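# Put ball in high post's cup, reseat frame

## Task

Get the ball into the cup on top of the high post and set the frame back in its proper spot resting on its supports. Both must stay there with no robot holding them, and every gripper must have released and pulled away before the job counts as finished.

## Robot and tools

Setup. Three identical i2rt Big YAM arms, named arm1, arm2 and arm3, share the work. Each has six revolute joints, a two-finger gripper and a camera on its wrist (arm1_cam_wrist, arm2_cam_wrist, arm3_cam_wrist). Two fixed room cameras, cam_high and cam_low, see the scene from outside. With joints 1 and 6 at zero and the hand level and pointing ahead, the wrist camera rides above the hand looking toward the fingertips. An arm reaches roughly 1.0 m out from its joint1 axis.

Frames. Poses use one common scene frame with its origin on the floor and +z upward. The hand point is the midpoint between the fingertips. Its local z runs along the fingers and its local y is the direction the fingers open and close. The pose of each arm's foot is never printed, so hand positions depend on a base you cannot read directly.

execute_actions. Arguments: "actions", a list that holds either one action or nothing, and optional "cameras". An action is an object whose keys are arm names; under each arm goes a "joints" object. Each arm gets its own separate set of targets, and every value is an absolute target (not an offset from where the joint is now). Joint names, units, ranges and the tolerance for counting as arrived:
- joint1_rad, radians, -2.879 to 2.879 (±0.045): yaws the whole arm about its foot; positive is counter-clockwise seen from above; zero extends the arm the way the foot faces.
- joint2_rad, radians, 0 to 3.141 (±0.14): shoulder; zero has the upper arm lying roughly flat pointing back; increasing raises it and carries it forward.
- joint3_rad, radians, 0 to 3.019 (±0.09): elbow; zero folds the forearm against the upper arm; larger values open it.
- joint4_rad, radians, -1.692 to 1.57 (±0.055): hand pitch; positive tips the fingers up.
- joint5_rad, radians, -1.57 to 1.57 (±0.03): sideways swing of the hand; positive goes to the arm's right.
- joint6_rad, radians, -2.094 to 2.094 (±0.035): hand roll; positive is clockwise when viewed from behind the hand.
- gripper_m, metres, 0 to 0.093 (±0.003): target gap between the fingertips. Each finger can push about 50 to 62 N, sometimes less.
You may name any subset of joints and arms. Anything you omit keeps its previous target and may still be pushing toward it. All named motions begin at once and may finish at different moments; joints move at different rates, so the hand can take a wide, curved path. One action runs at most 15 s. An unknown key or out-of-range number makes the whole call rejected with no motion. "cameras" lists which of arm1_cam_wrist, arm2_cam_wrist, arm3_cam_wrist, cam_high, cam_low to return; omit, null or ["all"] gives all, [] gives none. An empty actions list only reports state and images. Example: {"actions":[{"arm1":{"joints":{"gripper_m":0.05}},"arm2":{"joints":{"joint1_rad":0.3}}}],"cameras":["cam_high"]}.

Reading results. The result gives each arm's joint_positions, a "pictures" line naming the returned images in order, and joint_status for every joint the last accepted action named:
- "off_target": settled short of the target and may still be pushing.
- "contact_stop" or "time_out": the old target is dropped and the joint holds where it stopped. Exception: after time_out a joint may keep a target (at most 0.375, 0.375, 0.113, 0.225, 0.075, 0.3 rad from its position for joints 1 to 6) and keep pushing, moving on its own if freed; on_its_own lists this. To relieve it, command the joint to its reported position.
- "joint command not followed", usually with a "cause:" line, means a safety check (self and arm-to-arm clearance) refused that arm's joint targets; affected joints read "not_followed". The gripper part of the action still runs. The arm may retry those targets on later actions until given passable ones or the path opens. Calls without an action never show this line.
- on_its_own covers what the call did not command; "held at" is the held target, not the actual position.
- MOTOR HOT appears from 85 °C. At 100 °C the arm and its gripper go limp and fall (OVER-TEMPERATURE FAULT), and joints read "limit_stop_at_motor_heat"; resend targets afterward.
A tiny change of target may produce no motion. A joint carrying a load sags over time. If a call reports a stop, later motion, wait and finished_scene calls in the same reply are skipped.

wait: "seconds", 0 to 10. Commands nothing; returns state and images as an empty action would.

zoom_image: "camera" (one of the five camera names) and "region" [x0, y0, x1, y1] in pixels of that camera's most recent full image, origin top-left, no larger than 504 by 504. Gives a closer, possibly sharper view.

read_manual: optional "section", only "licences"; returns licence text and moves nothing.

finished_scene: "scene", the current scene's integer number. Irreversible; ends the scene after the last command has been held and says whether the goal was met. Replying with no tool call also ends things.

Cautions. The arms do not halt on contact and can press very hard; sustained pushing overheats motors, and holding loads heats them too, even while you are composing a reply (the robots keep holding your last command meanwhile). Two arms squeezing each other fails the task and stops the run; a hard collision may also. The clearance check can react too late and ignores fingers, gripper housings and wrist cameras, and no status line reports arm contact. Contact through a held or loose object does not count as arm contact. Arms do not wait for each other. Loose items may occasionally get nudged by something. Anything knocked out of the work area or onto the floor fails the task; drops, slips, slams and hard hits also reduce quality. Faster robot motion is better.

Each tool is called after "Emit:" in YAML: its name, and indented under it one key for each argument.

## Session

I'll start by observing the scene.

Emit:
execute_actions:
  actions: []

Scene clock: 0.00 s.
Motor temperatures (°C, as the motors report them): arm1=[25 28 24 27 24 26] | arm2=[25 23 25 28 25 26] | arm3=[27 25 27 26 25 27]
arm1.joint_positions: joint1_rad=-0.467 joint2_rad=+0.496 joint3_rad=+1.456 joint4_rad=-1.138 joint5_rad=+0.123 joint6_rad=+0.114 gripper_m=+0.095
arm1.joint_status: not commanded
arm1.hand: x=+1.2929 y=+0.1061 z=+1.3963 quat_wxyz=(-0.172, +0.722, -0.269, -0.614) (m; scene frame)
arm2.joint_positions: joint1_rad=+0.474 joint2_rad=+0.550 joint3_rad=+1.378 joint4_rad=-1.407 joint5_rad=+0.033 joint6_rad=+0.069 gripper_m=+0.094
arm2.joint_status: not commanded
arm2.hand: x=-0.5619 y=+1.1341 z=+1.3166 quat_wxyz=(-0.454, -0.292, -0.832, +0.129) (m; scene frame)
arm3.joint_positions: joint1_rad=+0.214 joint2_rad=+0.532 joint3_rad=+1.430 joint4_rad=-1.249 joint5_rad=-0.062 joint6_rad=-0.122 gripper_m=+0.094
arm3.joint_status: not commanded
arm3.hand: x=-0.6662 y=-1.0679 z=+1.4079 quat_wxyz=(-0.477, +0.521, -0.631, -0.320) (m; scene frame)
pictures: arm1_cam_wrist, arm2_cam_wrist, arm3_cam_wrist, cam_high, cam_low
Images, in order (width x height): arm1_cam_wrist 504x504, arm2_cam_wrist 504x504, arm3_cam_wrist 504x504, cam_high 504x504, cam_low 504x504.

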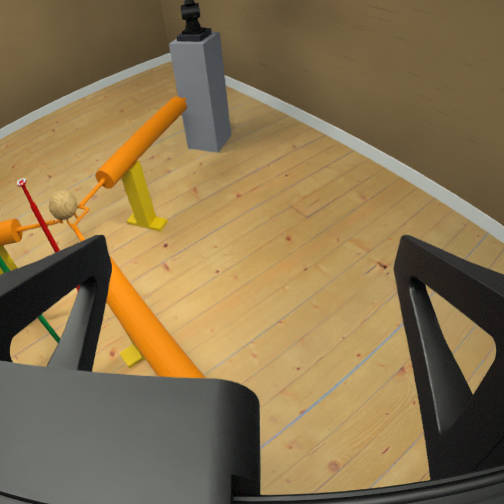

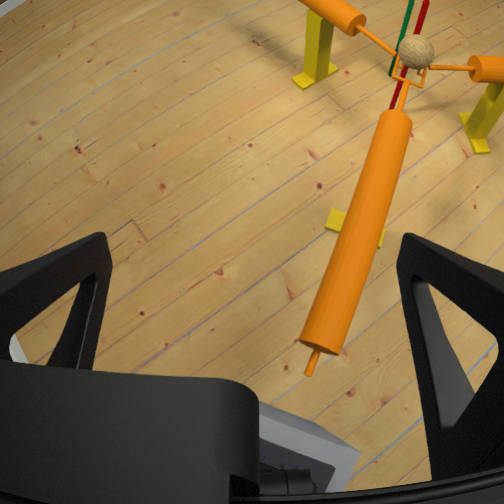

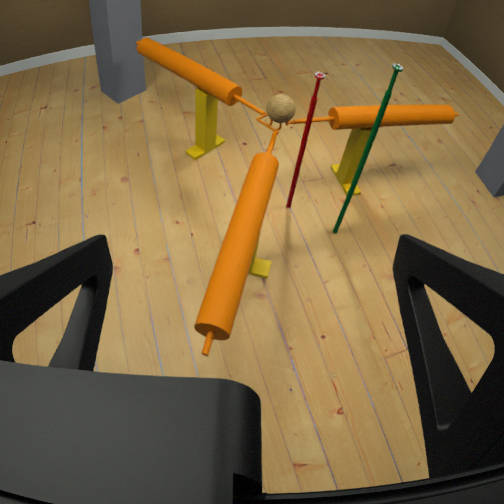

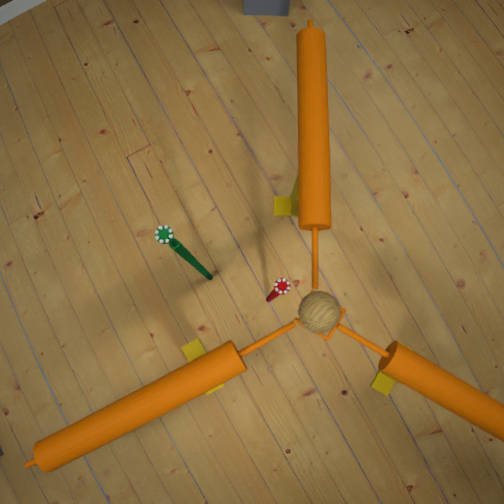

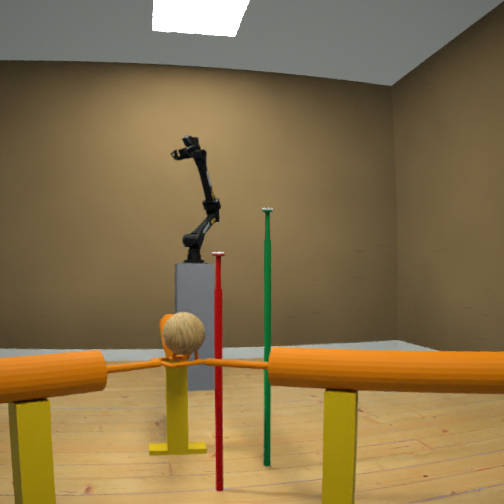

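Emit:
zoom_image:
  camera: "cam_high"
  region: [130, 200, 430, 420]

Emit:
zoom_image:
  camera: "cam_low"
  region: [80, 180, 330, 420]

Emit:
zoom_image:
  camera: "arm3_cam_wrist"
  region: [180, 50, 430, 250]

Region (130, 200, 430, 420) of cam_high's 504x504 image, scaled by 1.680, with more detail than that image has; it fills the top 370 rows of this view, and the rest is white.

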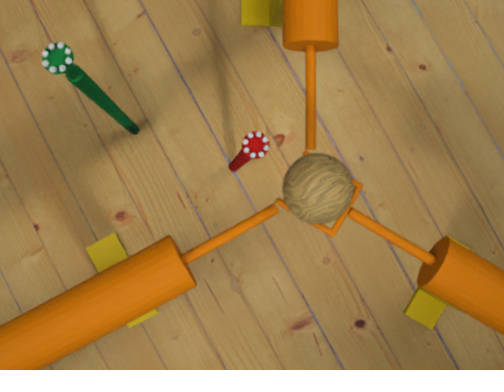

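Region (80, 180, 330, 420) of cam_low's 504x504 image, scaled by 2.016, with more detail than that image has; it fills the top 484 rows of this view, and the rest is white.

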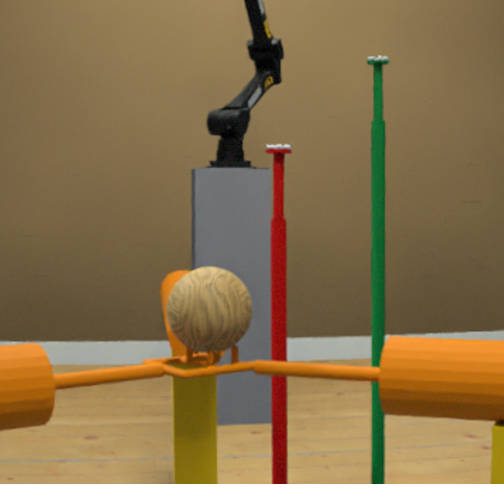

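Region (180, 50, 430, 250) of arm3_cam_wrist's 504x504 image, scaled by 2.016, with more detail than that image has; it fills the top 403 rows of this view, and the rest is white.

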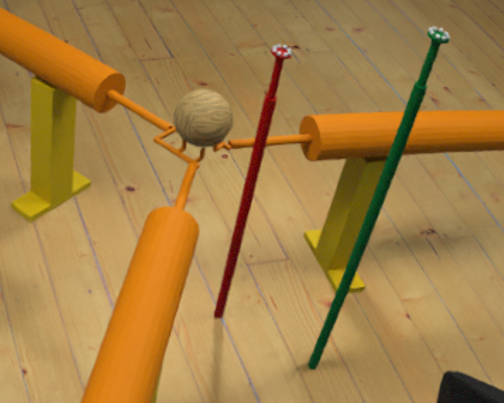

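Emit:
zoom_image:
  camera: "arm3_cam_wrist"
  region: [240, 80, 330, 150]

Emit:
zoom_image:
  camera: "cam_high"
  region: [270, 270, 370, 350]

Region (240, 80, 330, 150) of arm3_cam_wrist's 504x504 image, scaled by 5.600, with more detail than that image has.

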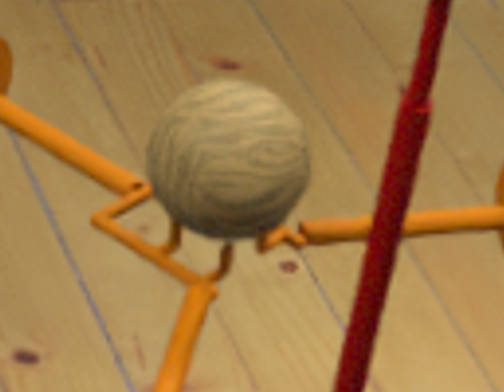

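Region (270, 270, 370, 350) of cam_high's 504x504 image, scaled by 5.040, with more detail than that image has; it fills the top 403 rows of this view, and the rest is white.

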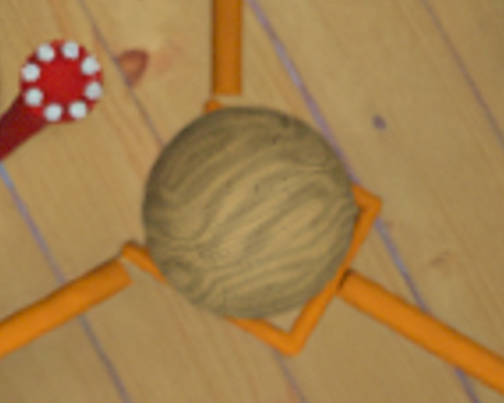

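Emit:
execute_actions:
  actions:
    - {"arm1": {"joints": {"joint1_rad": 0.0, "joint2_rad": 2.14, "joint3_rad": 1.341, "joint4_rad": -0.772, "joint5_rad": 0.0, "joint6_rad": 0.0, "gripper_m": 0.093}}, "arm2": {"joints": {"joint1_rad": 0.0, "joint2_rad": 2.14, "joint3_rad": 1.341, "joint4_rad": -0.772, "joint5_rad": 0.0, "joint6_rad": 0.0, "gripper_m": 0.093}}, "arm3": {"joints": {"joint1_rad": 0.0, "joint2_rad": 2.14, "joint3_rad": 1.341, "joint4_rad": -0.772, "joint5_rad": 0.0, "joint6_rad": 0.0, "gripper_m": 0.093}}}

Scene clock: 71.50 s.
Motor temperatures (°C, as the motors report them): arm1=[25 28 27 28 24 26] | arm2=[25 24 28 28 25 26] | arm3=[27 25 30 26 25 28]
arm1.joint_positions: joint1_rad=+0.002 joint2_rad=+2.140 joint3_rad=+1.334 joint4_rad=-0.776 joint5_rad=+0.001 joint6_rad=+0.013 gripper_m=+0.093
arm1.joint_status: all done
arm1.hand: x=+0.9070 y=+0.0199 z=+0.6420 quat_wxyz=(-0.001, +1.000, -0.024, +0.013) (m; scene frame)
arm2.joint_positions: joint1_rad=+0.002 joint2_rad=+2.148 joint3_rad=+1.337 joint4_rad=-0.785 joint5_rad=+0.000 joint6_rad=+0.010 gripper_m=+0.093
arm2.joint_status: all done
arm2.hand: x=-0.4577 y=+0.7860 z=+0.6664 quat_wxyz=(+0.015, -0.507, -0.862, -0.012) (m; scene frame)
arm3.joint_positions: joint1_rad=+0.007 joint2_rad=+2.145 joint3_rad=+1.331 joint4_rad=-0.777 joint5_rad=-0.002 joint6_rad=-0.010 gripper_m=+0.093
arm3.joint_status: all done
arm3.hand: x=-0.4354 y=-0.7973 z=+0.7017 quat_wxyz=(+0.008, +0.487, -0.873, +0.003) (m; scene frame)
pictures: arm1_cam_wrist, arm2_cam_wrist, arm3_cam_wrist, cam_high, cam_low
Images, in order (width x height): arm1_cam_wrist 504x504, arm2_cam_wrist 504x504, arm3_cam_wrist 504x504, cam_high 504x504, cam_low 504x504.

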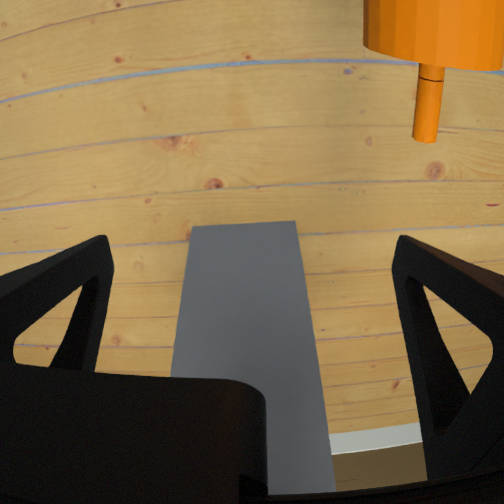

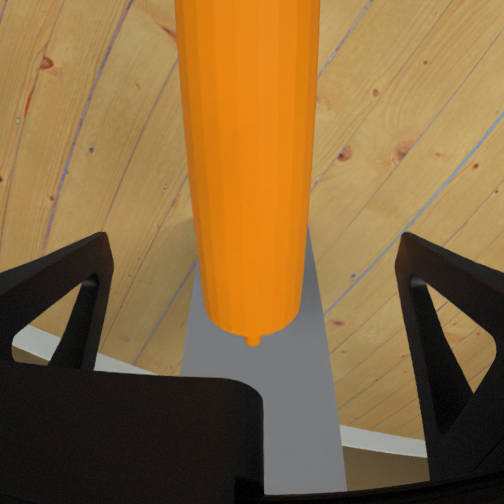

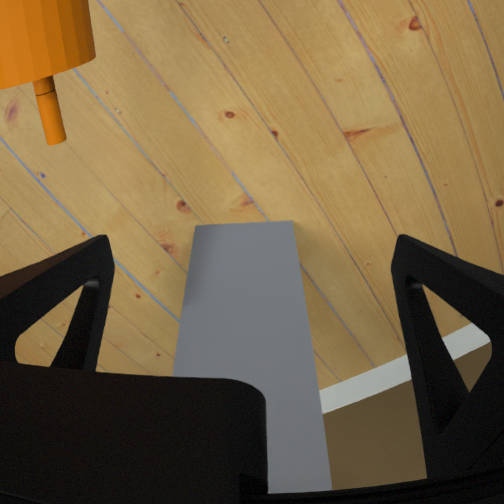

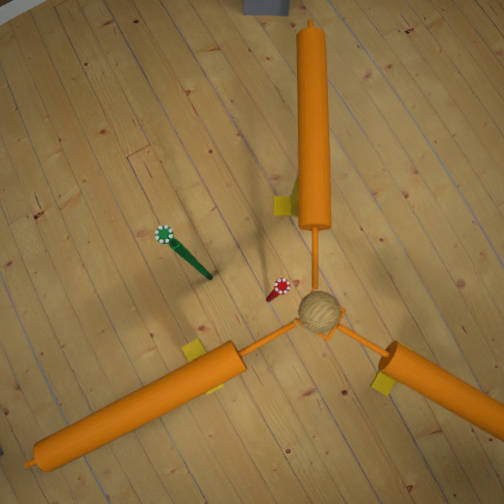

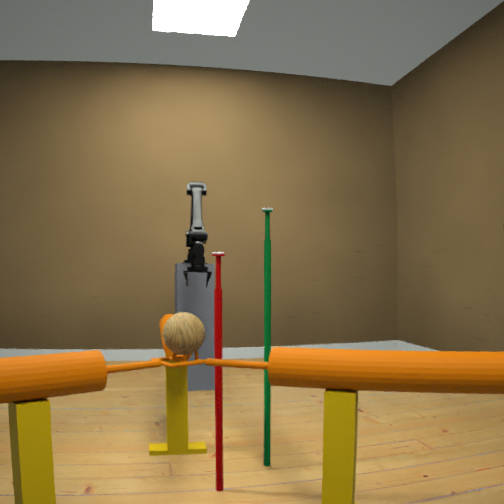

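Emit:
zoom_image:
  camera: "cam_high"
  region: [200, 0, 400, 120]

Region (200, 0, 400, 120) of cam_high's 504x504 image, scaled by 2.520, with more detail than that image has; it fills the top 302 rows of this view, and the rest is white.

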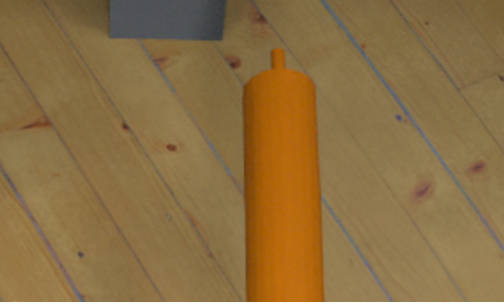

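Emit:
execute_actions:
  actions:
    - {"arm1": {"joints": {"joint1_rad": -0.35}}, "arm3": {"joints": {"joint1_rad": 0.35}}}
  cameras: ["arm1_cam_wrist", "arm3_cam_wrist"]

Scene clock: 133.87 s.
Motor temperatures (°C, as the motors report them): arm1=[25 29 26 28 24 26] | arm2=[25 25 27 28 25 26] | arm3=[27 27 30 26 25 28]
arm1.joint_positions: joint1_rad=-0.345 joint2_rad=+2.140 joint3_rad=+1.334 joint4_rad=-0.776 joint5_rad=+0.001 joint6_rad=+0.011 gripper_m=+0.093
arm1.joint_status: all done
arm1.hand: x=+0.9462 y=+0.2039 z=+0.6426 quat_wxyz=(-0.001, +0.981, -0.195, +0.013) (m; scene frame)
arm2.joint_positions: joint1_rad=+0.002 joint2_rad=+2.148 joint3_rad=+1.337 joint4_rad=-0.785 joint5_rad=+0.000 joint6_rad=+0.010 gripper_m=+0.093
arm2.joint_status: not commanded
arm2.hand: x=-0.4577 y=+0.7860 z=+0.6664 quat_wxyz=(+0.015, -0.507, -0.862, -0.012) (m; scene frame)
arm3.joint_positions: joint1_rad=+0.350 joint2_rad=+2.145 joint3_rad=+1.331 joint4_rad=-0.777 joint5_rad=-0.001 joint6_rad=-0.008 gripper_m=+0.093
arm3.joint_status: all done
arm3.hand: x=-0.6057 y=-0.7268 z=+0.7017 quat_wxyz=(+0.007, +0.628, -0.778, +0.005) (m; scene frame)
pictures: arm1_cam_wrist, arm3_cam_wrist
Images, in order (width x height): arm1_cam_wrist 504x504, arm3_cam_wrist 504x504.

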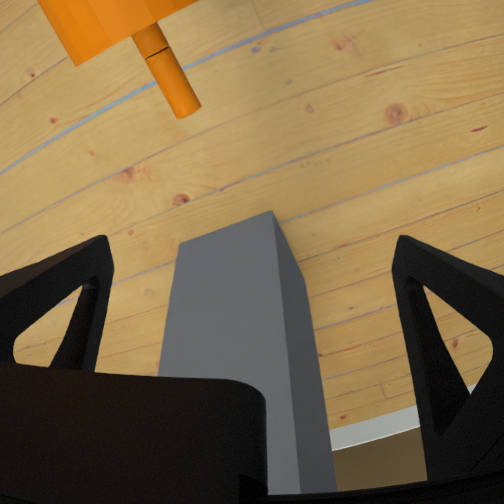

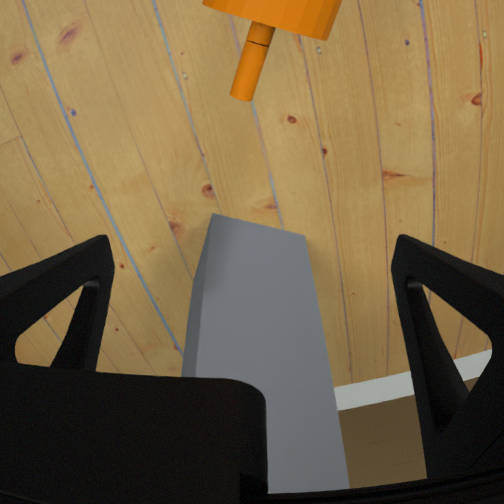

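Emit:
execute_actions:
  actions:
    - {"arm1": {"joints": {"joint1_rad": -0.27, "joint2_rad": 2.707, "joint3_rad": 2.334, "joint4_rad": -1.198}}, "arm2": {"joints": {"joint2_rad": 2.15, "joint3_rad": 1.022, "joint4_rad": -0.443}}, "arm3": {"joints": {"joint1_rad": 0.35, "joint2_rad": 2.707, "joint3_rad": 2.334, "joint4_rad": -1.198}}}
  cameras: ["arm1_cam_wrist", "arm2_cam_wrist", "arm3_cam_wrist", "cam_high"]

Scene clock: 167.37 s.
Motor temperatures (°C, as the motors report them): arm1=[25 29 27 28 24 26] | arm2=[25 25 27 28 25 26] | arm3=[27 27 30 26 25 28]
arm1.joint_positions: joint1_rad=-0.264 joint2_rad=+2.689 joint3_rad=+2.305 joint4_rad=-1.200 joint5_rad=-0.003 joint6_rad=-0.002 gripper_m=+0.093
arm1.joint_status: all done
arm1.hand: x=+0.7428 y=+0.2202 z=+0.5943 quat_wxyz=(+0.001, +0.989, -0.149, +0.014) (m; scene frame)
arm2.joint_positions: joint1_rad=+0.002 joint2_rad=+2.149 joint3_rad=+1.022 joint4_rad=-0.459 joint5_rad=+0.000 joint6_rad=+0.010 gripper_m=+0.093
arm2.joint_status: all done
arm2.hand: x=-0.5051 y=+0.8703 z=+0.5995 quat_wxyz=(+0.010, -0.507, -0.862, -0.010) (m; scene frame)
arm3.joint_positions: joint1_rad=+0.350 joint2_rad=+2.686 joint3_rad=+2.308 joint4_rad=-1.190 joint5_rad=-0.001 joint6_rad=-0.008 gripper_m=+0.093
arm3.joint_status: all done
arm3.hand: x=-0.5606 y=-0.5263 z=+0.6631 quat_wxyz=(-0.002, +0.628, -0.778, -0.002) (m; scene frame)
pictures: arm1_cam_wrist, arm2_cam_wrist, arm3_cam_wrist, cam_high
Images, in order (width x height): arm1_cam_wrist 504x504, arm2_cam_wrist 504x504, arm3_cam_wrist 504x504, cam_high 504x504.

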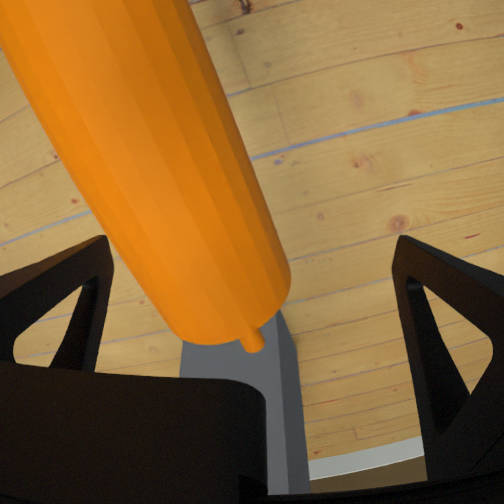

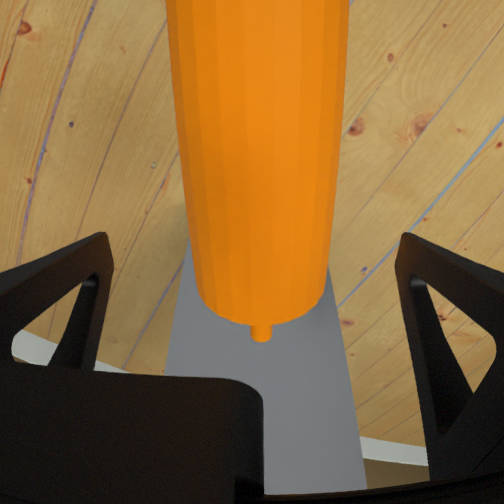

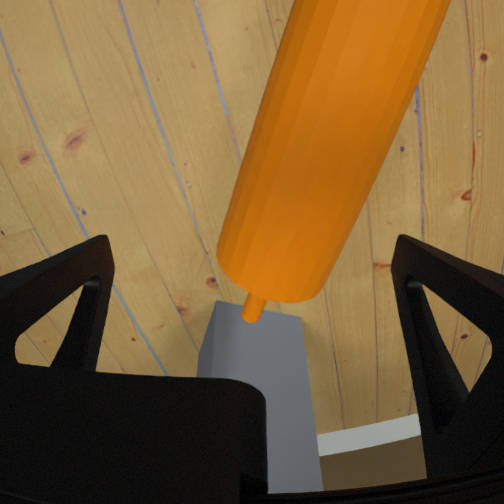

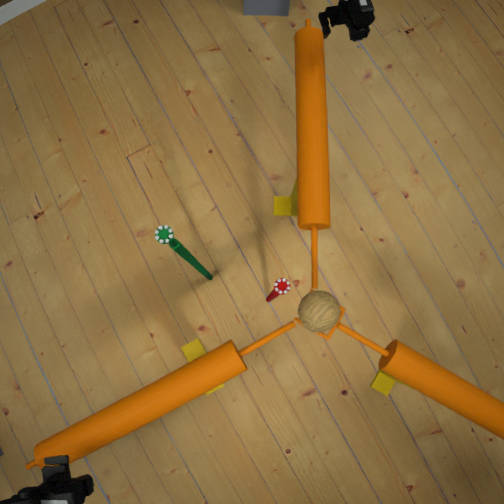

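Emit:
execute_actions:
  actions:
    - {"arm1": {"joints": {"joint6_rad": -0.27}}, "arm3": {"joints": {"joint6_rad": 0.35}}, "arm2": {"joints": {"joint2_rad": 2.36, "joint3_rad": 1.13, "joint4_rad": -0.34}}}
  cameras: ["arm1_cam_wrist", "arm2_cam_wrist", "arm3_cam_wrist"]

Scene clock: 223.43 s.
Motor temperatures (°C, as the motors report them): arm1=[25 31 29 28 24 26] | arm2=[25 25 26 28 25 26] | arm3=[27 28 32 26 25 28]
arm1.joint_positions: joint1_rad=-0.264 joint2_rad=+2.689 joint3_rad=+2.305 joint4_rad=-1.200 joint5_rad=-0.003 joint6_rad=-0.257 gripper_m=+0.093
arm1.joint_status: all done
arm1.hand: x=+0.7428 y=+0.2202 z=+0.5943 quat_wxyz=(+0.003, +1.000, -0.022, +0.013) (m; scene frame)
arm2.joint_positions: joint1_rad=+0.002 joint2_rad=+2.374 joint3_rad=+1.126 joint4_rad=-0.349 joint5_rad=+0.000 joint6_rad=+0.010 gripper_m=+0.093
arm2.joint_status: all done
arm2.hand: x=-0.5002 y=+0.8627 z=+0.5163 quat_wxyz=(+0.015, -0.507, -0.862, -0.012) (m; scene frame)
arm3.joint_positions: joint1_rad=+0.350 joint2_rad=+2.686 joint3_rad=+2.308 joint4_rad=-1.190 joint5_rad=-0.001 joint6_rad=+0.340 gripper_m=+0.093
arm3.joint_status: all done
arm3.hand: x=-0.5606 y=-0.5263 z=+0.6631 quat_wxyz=(-0.002, +0.484, -0.875, -0.002) (m; scene frame)
pictures: arm1_cam_wrist, arm2_cam_wrist, arm3_cam_wrist
Images, in order (width x height): arm1_cam_wrist 504x504, arm2_cam_wrist 504x504, arm3_cam_wrist 504x504.

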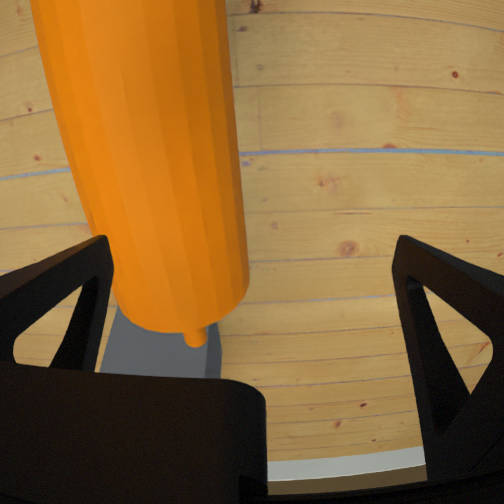

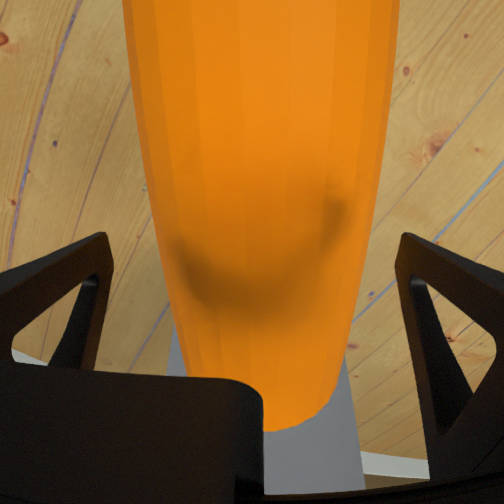

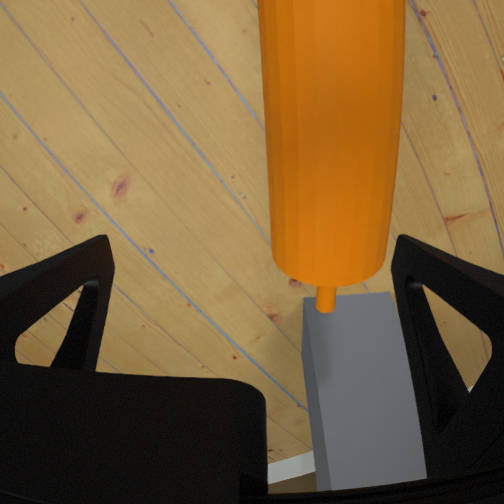

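Emit:
execute_actions:
  actions:
    - {"arm1": {"joints": {"joint2_rad": 2.553, "joint3_rad": 1.751, "joint4_rad": -0.769}}, "arm3": {"joints": {"joint2_rad": 2.674, "joint3_rad": 1.815, "joint4_rad": -0.712}}, "arm2": {"joints": {"joint2_rad": 2.305, "joint3_rad": 0.822, "joint4_rad": -0.088}}}
  cameras: ["arm1_cam_wrist", "arm2_cam_wrist", "arm3_cam_wrist"]

Scene clock: 248.73 s.
Motor temperatures (°C, as the motors report them): arm1=[25 31 29 28 24 26] | arm2=[25 26 26 28 25 26] | arm3=[27 29 32 26 25 28]
arm1.joint_positions: joint1_rad=-0.264 joint2_rad=+2.557 joint3_rad=+1.745 joint4_rad=-0.780 joint5_rad=-0.004 joint6_rad=-0.259 gripper_m=+0.093
arm1.joint_status: all done
arm1.hand: x=+0.8494 y=+0.1875 z=+0.5097 quat_wxyz=(+0.005, +1.000, -0.021, +0.017) (m; scene frame)
arm2.joint_positions: joint1_rad=+0.002 joint2_rad=+2.302 joint3_rad=+0.818 joint4_rad=-0.104 joint5_rad=+0.000 joint6_rad=+0.010 gripper_m=+0.093
arm2.joint_status: all done
arm2.hand: x=-0.5506 y=+0.9512 z=+0.5216 quat_wxyz=(+0.011, -0.507, -0.862, -0.010) (m; scene frame)
arm3.joint_positions: joint1_rad=+0.350 joint2_rad=+2.681 joint3_rad=+1.809 joint4_rad=-0.722 joint5_rad=+0.000 joint6_rad=+0.341 gripper_m=+0.093
arm3.joint_status: all done
arm3.hand: x=-0.5855 y=-0.6390 z=+0.5137 quat_wxyz=(+0.006, +0.483, -0.875, +0.008) (m; scene frame)
pictures: arm1_cam_wrist, arm2_cam_wrist, arm3_cam_wrist
Images, in order (width x height): arm1_cam_wrist 504x504, arm2_cam_wrist 504x504, arm3_cam_wrist 504x504.

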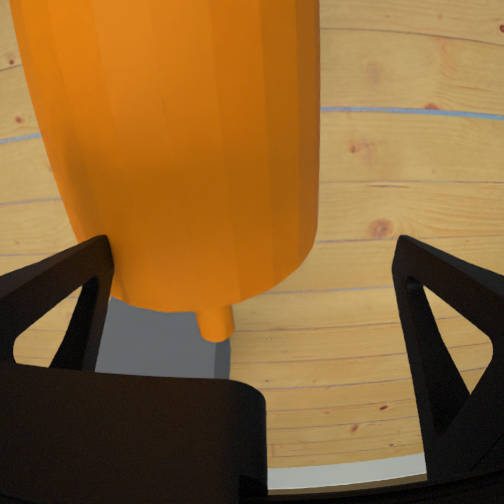

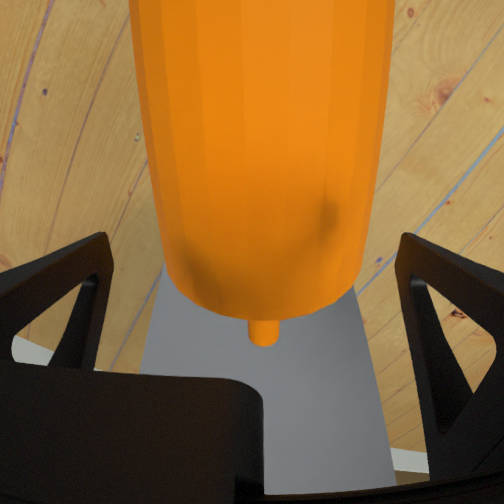

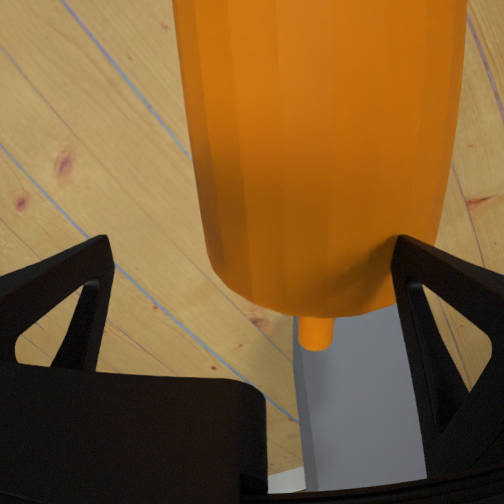

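Emit:
execute_actions:
  actions:
    - {"arm1": {"joints": {"joint1_rad": -0.258, "joint2_rad": 2.42, "joint3_rad": 1.139, "joint4_rad": 0.22, "joint5_rad": -0.128, "joint6_rad": -0.225}}, "arm2": {"joints": {"joint2_rad": 2.646, "joint3_rad": 0.491, "joint4_rad": 1.108}}, "arm3": {"joints": {"joint1_rad": 0.311, "joint2_rad": 2.585, "joint3_rad": 1.229, "joint4_rad": 0.29, "joint5_rad": 0.146, "joint6_rad": 0.257}}}
  cameras: ["arm1_cam_wrist", "arm2_cam_wrist", "arm3_cam_wrist"]

Scene clock: 280.20 s.
Motor temperatures (°C, as the motors report them): arm1=[25 31 28 28 24 26] | arm2=[25 25 26 28 25 26] | arm3=[27 29 31 26 25 28]
arm1.joint_positions: joint1_rad=-0.264 joint2_rad=+2.424 joint3_rad=+1.131 joint4_rad=+0.207 joint5_rad=-0.126 joint6_rad=-0.238 gripper_m=+0.093
arm1.joint_status: all done
arm1.hand: x=+0.9029 y=+0.1492 z=+0.4949 quat_wxyz=(-0.005, +0.971, -0.016, -0.240) (m; scene frame)
arm2.joint_positions: joint1_rad=+0.002 joint2_rad=+2.654 joint3_rad=+0.511 joint4_rad=+1.087 joint5_rad=+0.000 joint6_rad=+0.006 gripper_m=+0.093
arm2.joint_status: all done
arm2.hand: x=-0.5761 y=+0.9964 z=+0.4943 quat_wxyz=(-0.217, -0.490, -0.835, +0.122) (m; scene frame)
arm3.joint_positions: joint1_rad=+0.313 joint2_rad=+2.589 joint3_rad=+1.221 joint4_rad=+0.276 joint5_rad=+0.143 joint6_rad=+0.267 gripper_m=+0.093
arm3.joint_status: all done
arm3.hand: x=-0.5555 y=-0.7107 z=+0.4939 quat_wxyz=(-0.217, +0.469, -0.847, -0.120) (m; scene frame)
pictures: arm1_cam_wrist, arm2_cam_wrist, arm3_cam_wrist
Images, in order (width x height): arm1_cam_wrist 504x504, arm2_cam_wrist 504x504, arm3_cam_wrist 504x504.

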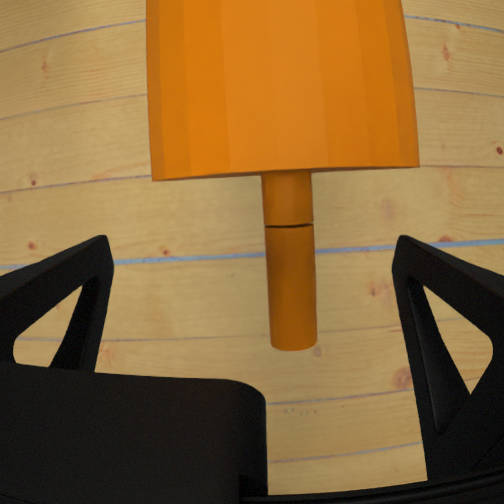

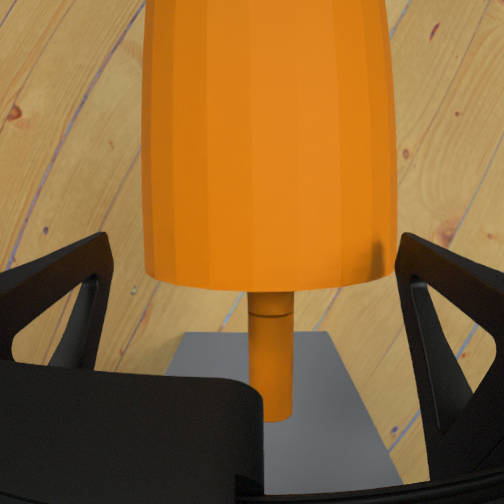

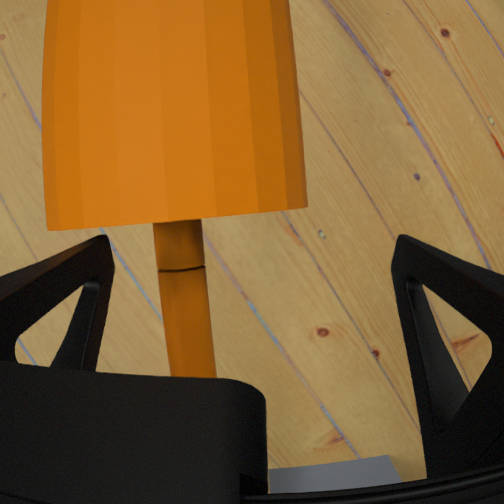

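Emit:
execute_actions:
  actions:
    - {"arm1": {"joints": {"joint1_rad": -0.29, "joint2_rad": 2.626, "joint3_rad": 1.254, "joint4_rad": 0.311}}, "arm2": {"joints": {"joint1_rad": -0.02, "joint2_rad": 2.96, "joint3_rad": 0.641, "joint4_rad": 1.272}}, "arm3": {"joints": {"joint1_rad": 0.36, "joint2_rad": 2.791, "joint3_rad": 1.378, "joint4_rad": 0.348}}}
  cameras: ["arm1_cam_wrist", "arm2_cam_wrist", "arm3_cam_wrist"]

Scene clock: 295.37 s.
Motor temperatures (°C, as the motors report them): arm1=[25 31 27 28 24 26] | arm2=[25 25 26 28 25 26] | arm3=[27 28 30 26 25 28]
arm1.joint_positions: joint1_rad=-0.282 joint2_rad=+2.512 joint3_rad=+1.223 joint4_rad=+0.308 joint5_rad=-0.151 joint6_rad=-0.234 gripper_m=+0.093
arm1.joint_status: all done
arm1.hand: x=+0.8672 y=+0.1673 z=+0.4787 quat_wxyz=(-0.010, +0.956, -0.018, -0.291) (m; scene frame)
arm2.joint_positions: joint1_rad=-0.013 joint2_rad=+2.834 joint3_rad=+0.616 joint4_rad=+1.347 joint5_rad=+0.003 joint6_rad=+0.000 gripper_m=+0.093
arm2.joint_status: joint4_rad time_out (moved +0.260 of +0.185); the others done
arm2.on_its_own: joint4_rad reads +1.347 and still pushes toward +1.272 since a time_out
arm2.hand: x=-0.5666 y=+0.9691 z=+0.4687 quat_wxyz=(-0.291, -0.481, -0.810, +0.170) (m; scene frame)
arm3.joint_positions: joint1_rad=+0.362 joint2_rad=+2.764 joint3_rad=+1.354 joint4_rad=+0.332 joint5_rad=+0.144 joint6_rad=+0.257 gripper_m=+0.093
arm3.joint_status: all done
arm3.hand: x=-0.5806 y=-0.6966 z=+0.4283 quat_wxyz=(-0.220, +0.493, -0.832, -0.129) (m; scene frame)
pictures: arm1_cam_wrist, arm2_cam_wrist, arm3_cam_wrist
Images, in order (width x height): arm1_cam_wrist 504x504, arm2_cam_wrist 504x504, arm3_cam_wrist 504x504.

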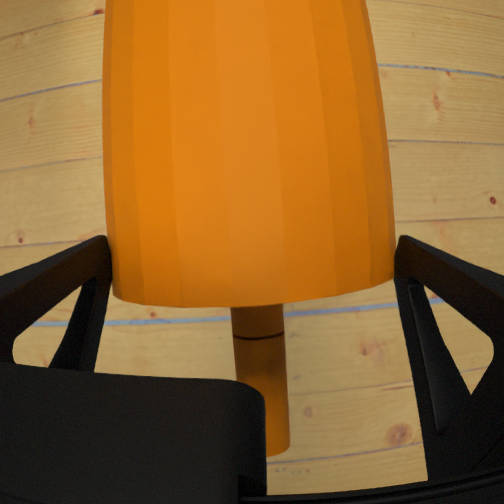

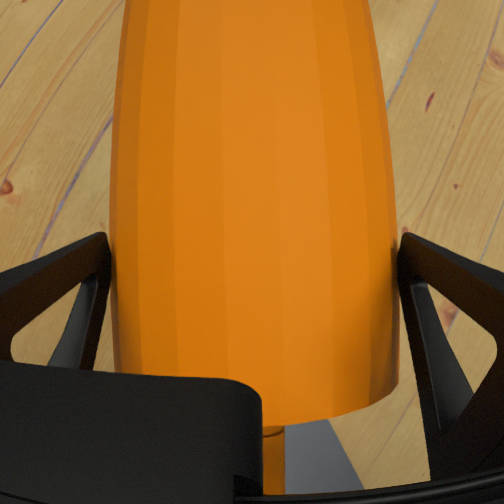

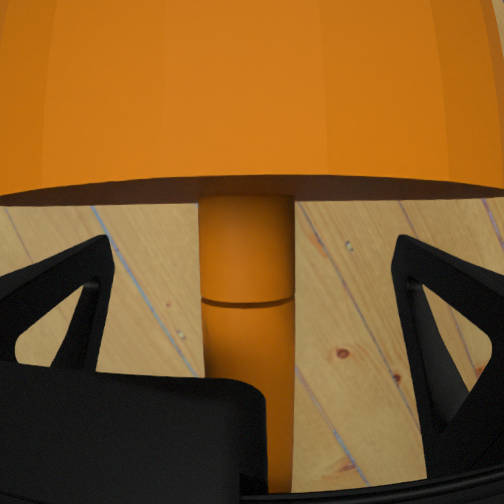

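Emit:
execute_actions:
  actions:
    - {"arm1": {"joints": {"joint2_rad": 2.385, "joint3_rad": 0.961, "joint4_rad": 0.362}}, "arm2": {"joints": {"joint2_rad": 2.896, "joint3_rad": 0.383, "joint4_rad": 1.466}}}
  cameras: []

Emit:
execute_actions:
  actions:
    - {"arm1": {"joints": {"joint2_rad": 2.607, "joint3_rad": 1.082, "joint4_rad": 0.464}}, "arm2": {"joints": {"joint2_rad": 3.096, "joint3_rad": 0.594, "joint4_rad": 1.455}}}
  cameras: ["arm1_cam_wrist", "arm2_cam_wrist", "cam_high"]

Scene clock: 310.30 s.
Motor temperatures (°C, as the motors report them): arm1=[25 31 27 28 25 26] | arm2=[25 25 27 28 25 26] | arm3=[27 28 30 26 25 28]
arm1.joint_positions: joint1_rad=-0.284 joint2_rad=+2.398 joint3_rad=+0.961 joint4_rad=+0.367 joint5_rad=-0.131 joint6_rad=-0.234 gripper_m=+0.093
arm1.joint_status: all done
arm1.hand: x=+0.9587 y=+0.1416 z=+0.4949 quat_wxyz=(-0.007, +0.968, -0.026, -0.248) (m; scene frame)
arm2.joint_positions: joint1_rad=-0.012 joint2_rad=+2.860 joint3_rad=+0.513 joint4_rad=+1.443 joint5_rad=+0.001 joint6_rad=+0.001 gripper_m=+0.093
arm2.joint_status: joint3_rad time_out (moved -0.103 of -0.233); the others done
arm2.on_its_own: joint3_rad reads +0.513 and still pushes toward +0.401 since a time_out
arm2.hand: x=-0.5866 y=+1.0063 z=+0.4863 quat_wxyz=(-0.278, -0.483, -0.814, +0.162) (m; scene frame)
arm3.joint_positions: joint1_rad=+0.362 joint2_rad=+2.771 joint3_rad=+1.361 joint4_rad=+0.332 joint5_rad=+0.144 joint6_rad=+0.257 gripper_m=+0.093
arm3.joint_status: not commanded
arm3.hand: x=-0.5806 y=-0.6965 z=+0.4255 quat_wxyz=(-0.220, +0.493, -0.832, -0.129) (m; scene frame)
pictures: none
No camera images: the call's "cameras" was empty. Leave "cameras" out to get every camera's image.

not run: a stop came earlier in this reply.

Emit:
execute_actions:
  actions:
    - {"arm1": {"joints": {"joint2_rad": 2.607, "joint3_rad": 1.082, "joint4_rad": 0.464}}, "arm2": {"joints": {"joint2_rad": 3.096, "joint3_rad": 0.594, "joint4_rad": 1.455}}}
  cameras: ["arm1_cam_wrist", "arm2_cam_wrist", "cam_high"]

Scene clock: 316.57 s.
Motor temperatures (°C, as the motors report them): arm1=[25 31 27 28 25 26] | arm2=[25 25 28 28 25 26] | arm3=[27 28 30 26 25 28]
arm1.joint_positions: joint1_rad=-0.284 joint2_rad=+2.613 joint3_rad=+1.078 joint4_rad=+0.457 joint5_rad=-0.131 joint6_rad=-0.234 gripper_m=+0.093
arm1.joint_status: all done
arm1.hand: x=+0.9615 y=+0.1411 z=+0.4172 quat_wxyz=(-0.006, +0.969, -0.026, -0.245) (m; scene frame)
arm2.joint_positions: joint1_rad=-0.012 joint2_rad=+2.930 joint3_rad=+0.578 joint4_rad=+1.450 joint5_rad=+0.004 joint6_rad=+0.007 gripper_m=+0.093
arm2.joint_status: joint2_rad time_out (moved +0.070 of +0.236); the others done
arm2.on_its_own: joint2_rad reads +2.930 and still pushes toward +3.096 since a time_out
arm2.hand: x=-0.5867 y=+1.0056 z=+0.4613 quat_wxyz=(-0.278, -0.486, -0.812, +0.162) (m; scene frame)
arm3.joint_positions: joint1_rad=+0.362 joint2_rad=+2.771 joint3_rad=+1.361 joint4_rad=+0.333 joint5_rad=+0.144 joint6_rad=+0.257 gripper_m=+0.093
arm3.joint_status: not commanded
arm3.hand: x=-0.5806 y=-0.6962 z=+0.4256 quat_wxyz=(-0.220, +0.493, -0.832, -0.129) (m; scene frame)
pictures: arm1_cam_wrist, arm2_cam_wrist, cam_high
Images, in order (width x height): arm1_cam_wrist 504x504, arm2_cam_wrist 504x504, cam_high 504x504.

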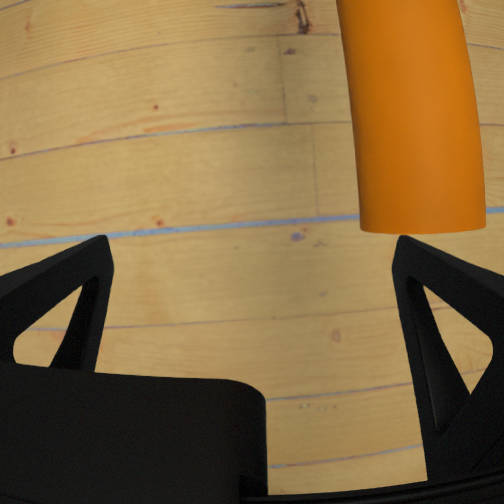

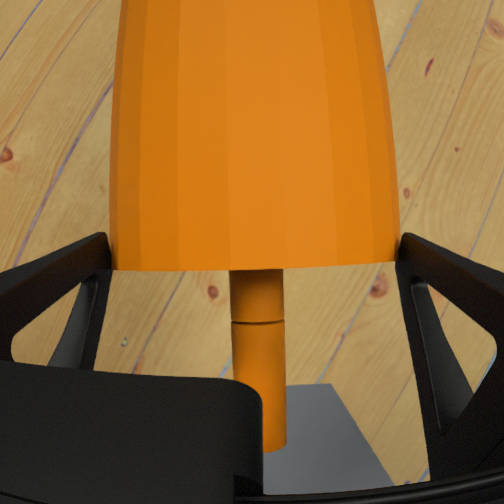

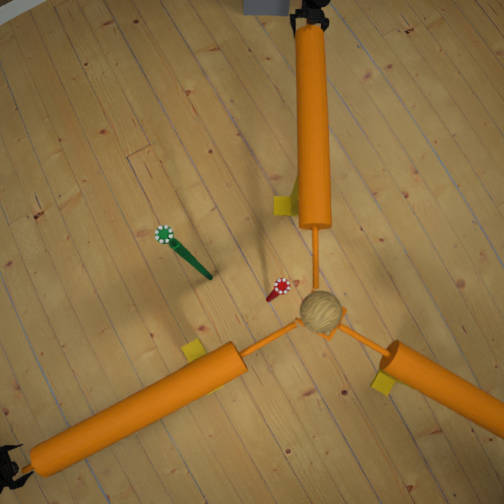

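Emit:
execute_actions:
  actions:
    - {"arm1": {"joints": {"joint1_rad": -0.35}}, "arm2": {"joints": {"joint2_rad": 2.861, "joint3_rad": 0.616, "joint4_rad": 0.936}}}
  cameras: ["arm1_cam_wrist", "arm2_cam_wrist"]

Scene clock: 334.93 s.
Motor temperatures (°C, as the motors report them): arm1=[25 31 26 28 24 26] | arm2=[25 25 26 28 25 26] | arm3=[27 28 30 26 25 28]
arm1.joint_positions: joint1_rad=-0.357 joint2_rad=+2.612 joint3_rad=+1.078 joint4_rad=+0.458 joint5_rad=-0.130 joint6_rad=-0.233 gripper_m=+0.093
arm1.joint_status: all done
arm1.hand: x=+0.9724 y=+0.1771 z=+0.4180 quat_wxyz=(-0.016, +0.967, -0.062, -0.245) (m; scene frame)
arm2.joint_positions: joint1_rad=-0.012 joint2_rad=+2.769 joint3_rad=+0.607 joint4_rad=+1.029 joint5_rad=-0.005 joint6_rad=+0.021 gripper_m=+0.093
arm2.joint_status: joint4_rad time_out (moved -0.422 of -0.514); the others done
arm2.on_its_own: joint4_rad reads +1.029 and still pushes toward +0.936 since a time_out
arm2.hand: x=-0.5850 y=+1.0061 z=+0.4469 quat_wxyz=(-0.185, -0.506, -0.836, +0.101) (m; scene frame)
arm3.joint_positions: joint1_rad=+0.362 joint2_rad=+2.772 joint3_rad=+1.361 joint4_rad=+0.333 joint5_rad=+0.145 joint6_rad=+0.257 gripper_m=+0.093
arm3.joint_status: not commanded
arm3.hand: x=-0.5804 y=-0.6965 z=+0.4254 quat_wxyz=(-0.220, +0.492, -0.832, -0.129) (m; scene frame)
pictures: arm1_cam_wrist, arm2_cam_wrist
Images, in order (width x height): arm1_cam_wrist 504x504, arm2_cam_wrist 504x504.

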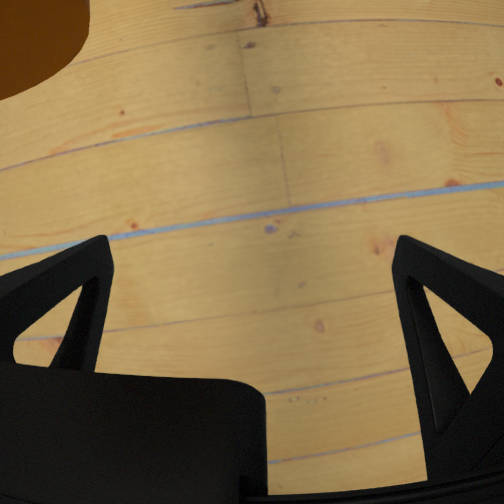

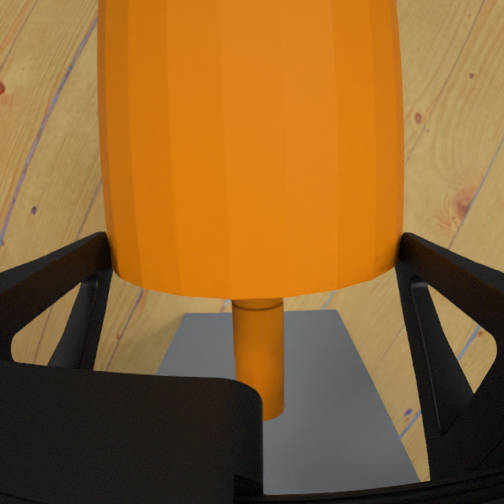

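Emit:
execute_actions:
  actions:
    - {"arm1": {"joints": {"joint1_rad": -0.32}}, "arm2": {"joints": {"joint2_rad": 2.67, "joint3_rad": 0.372, "joint4_rad": 0.99}}}
  cameras: ["arm1_cam_wrist", "arm2_cam_wrist"]

Scene clock: 341.73 s.
Motor temperatures (°C, as the motors report them): arm1=[25 31 26 28 24 26] | arm2=[25 25 26 28 25 26] | arm3=[27 28 30 26 25 28]
arm1.joint_positions: joint1_rad=-0.320 joint2_rad=+2.612 joint3_rad=+1.078 joint4_rad=+0.458 joint5_rad=-0.130 joint6_rad=-0.233 gripper_m=+0.093
arm1.joint_status: all done
arm1.hand: x=+0.9663 y=+0.1593 z=+0.4179 quat_wxyz=(-0.012, +0.968, -0.044, -0.245) (m; scene frame)
arm2.joint_positions: joint1_rad=-0.012 joint2_rad=+2.669 joint3_rad=+0.382 joint4_rad=+1.000 joint5_rad=-0.002 joint6_rad=+0.010 gripper_m=+0.093
arm2.joint_status: all done
arm2.hand: x=-0.6254 y=+1.0775 z=+0.5010 quat_wxyz=(-0.118, -0.509, -0.850, +0.065) (m; scene frame)
arm3.joint_positions: joint1_rad=+0.362 joint2_rad=+2.773 joint3_rad=+1.361 joint4_rad=+0.333 joint5_rad=+0.145 joint6_rad=+0.257 gripper_m=+0.093
arm3.joint_status: not commanded
arm3.hand: x=-0.5805 y=-0.6971 z=+0.4248 quat_wxyz=(-0.220, +0.493, -0.832, -0.128) (m; scene frame)
pictures: arm1_cam_wrist, arm2_cam_wrist
Images, in order (width x height): arm1_cam_wrist 504x504, arm2_cam_wrist 504x504.

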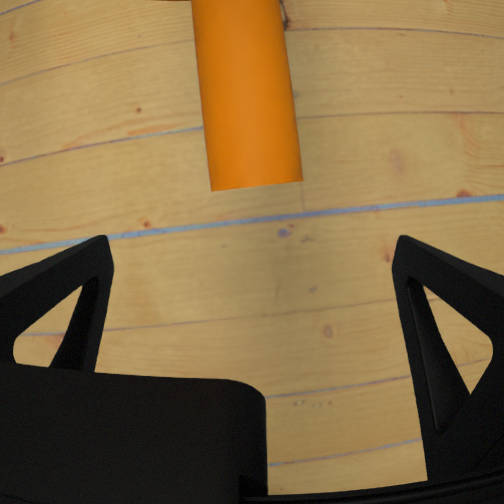

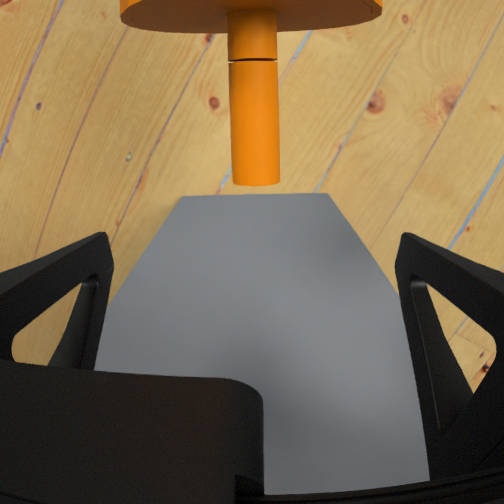

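Emit:
execute_actions:
  actions:
    - {"arm1": {"joints": {"joint2_rad": 2.622, "joint3_rad": 1.17, "joint4_rad": 0.39}}, "arm2": {"joints": {"joint2_rad": 2.818, "joint3_rad": 0.645, "joint4_rad": 0.865}}}
  cameras: ["arm1_cam_wrist", "arm2_cam_wrist"]

Scene clock: 347.40 s.
Motor temperatures (°C, as the motors report them): arm1=[25 31 26 28 24 26] | arm2=[25 25 26 28 25 26] | arm3=[27 28 30 26 25 28]
arm1.joint_positions: joint1_rad=-0.320 joint2_rad=+2.612 joint3_rad=+1.169 joint4_rad=+0.398 joint5_rad=-0.130 joint6_rad=-0.233 gripper_m=+0.093
arm1.joint_status: all done
arm1.hand: x=+0.9279 y=+0.1735 z=+0.4238 quat_wxyz=(-0.016, +0.965, -0.043, -0.259) (m; scene frame)
arm2.joint_positions: joint1_rad=-0.012 joint2_rad=+2.825 joint3_rad=+0.644 joint4_rad=+0.878 joint5_rad=-0.002 joint6_rad=+0.010 gripper_m=+0.093
arm2.joint_status: all done
arm2.hand: x=-0.6056 y=+1.0426 z=+0.4159 quat_wxyz=(-0.112, -0.509, -0.851, +0.061) (m; scene frame)
arm3.joint_positions: joint1_rad=+0.362 joint2_rad=+2.773 joint3_rad=+1.361 joint4_rad=+0.333 joint5_rad=+0.145 joint6_rad=+0.257 gripper_m=+0.093
arm3.joint_status: not commanded
arm3.hand: x=-0.5805 y=-0.6971 z=+0.4248 quat_wxyz=(-0.220, +0.493, -0.832, -0.128) (m; scene frame)
pictures: arm1_cam_wrist, arm2_cam_wrist
Images, in order (width x height): arm1_cam_wrist 504x504, arm2_cam_wrist 504x504.

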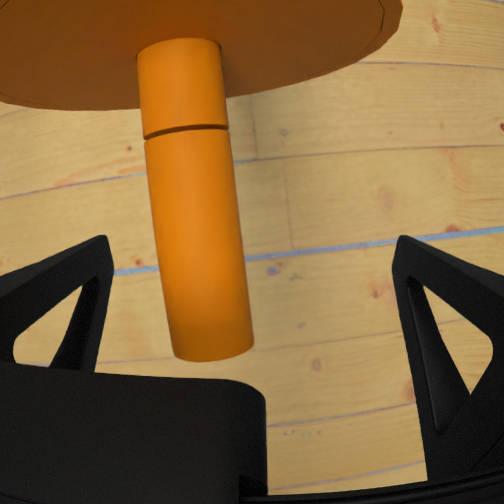

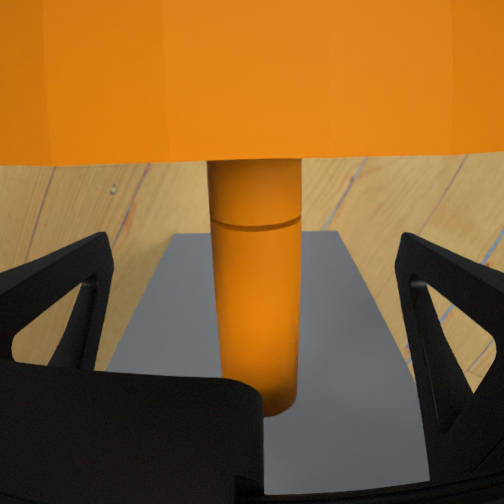

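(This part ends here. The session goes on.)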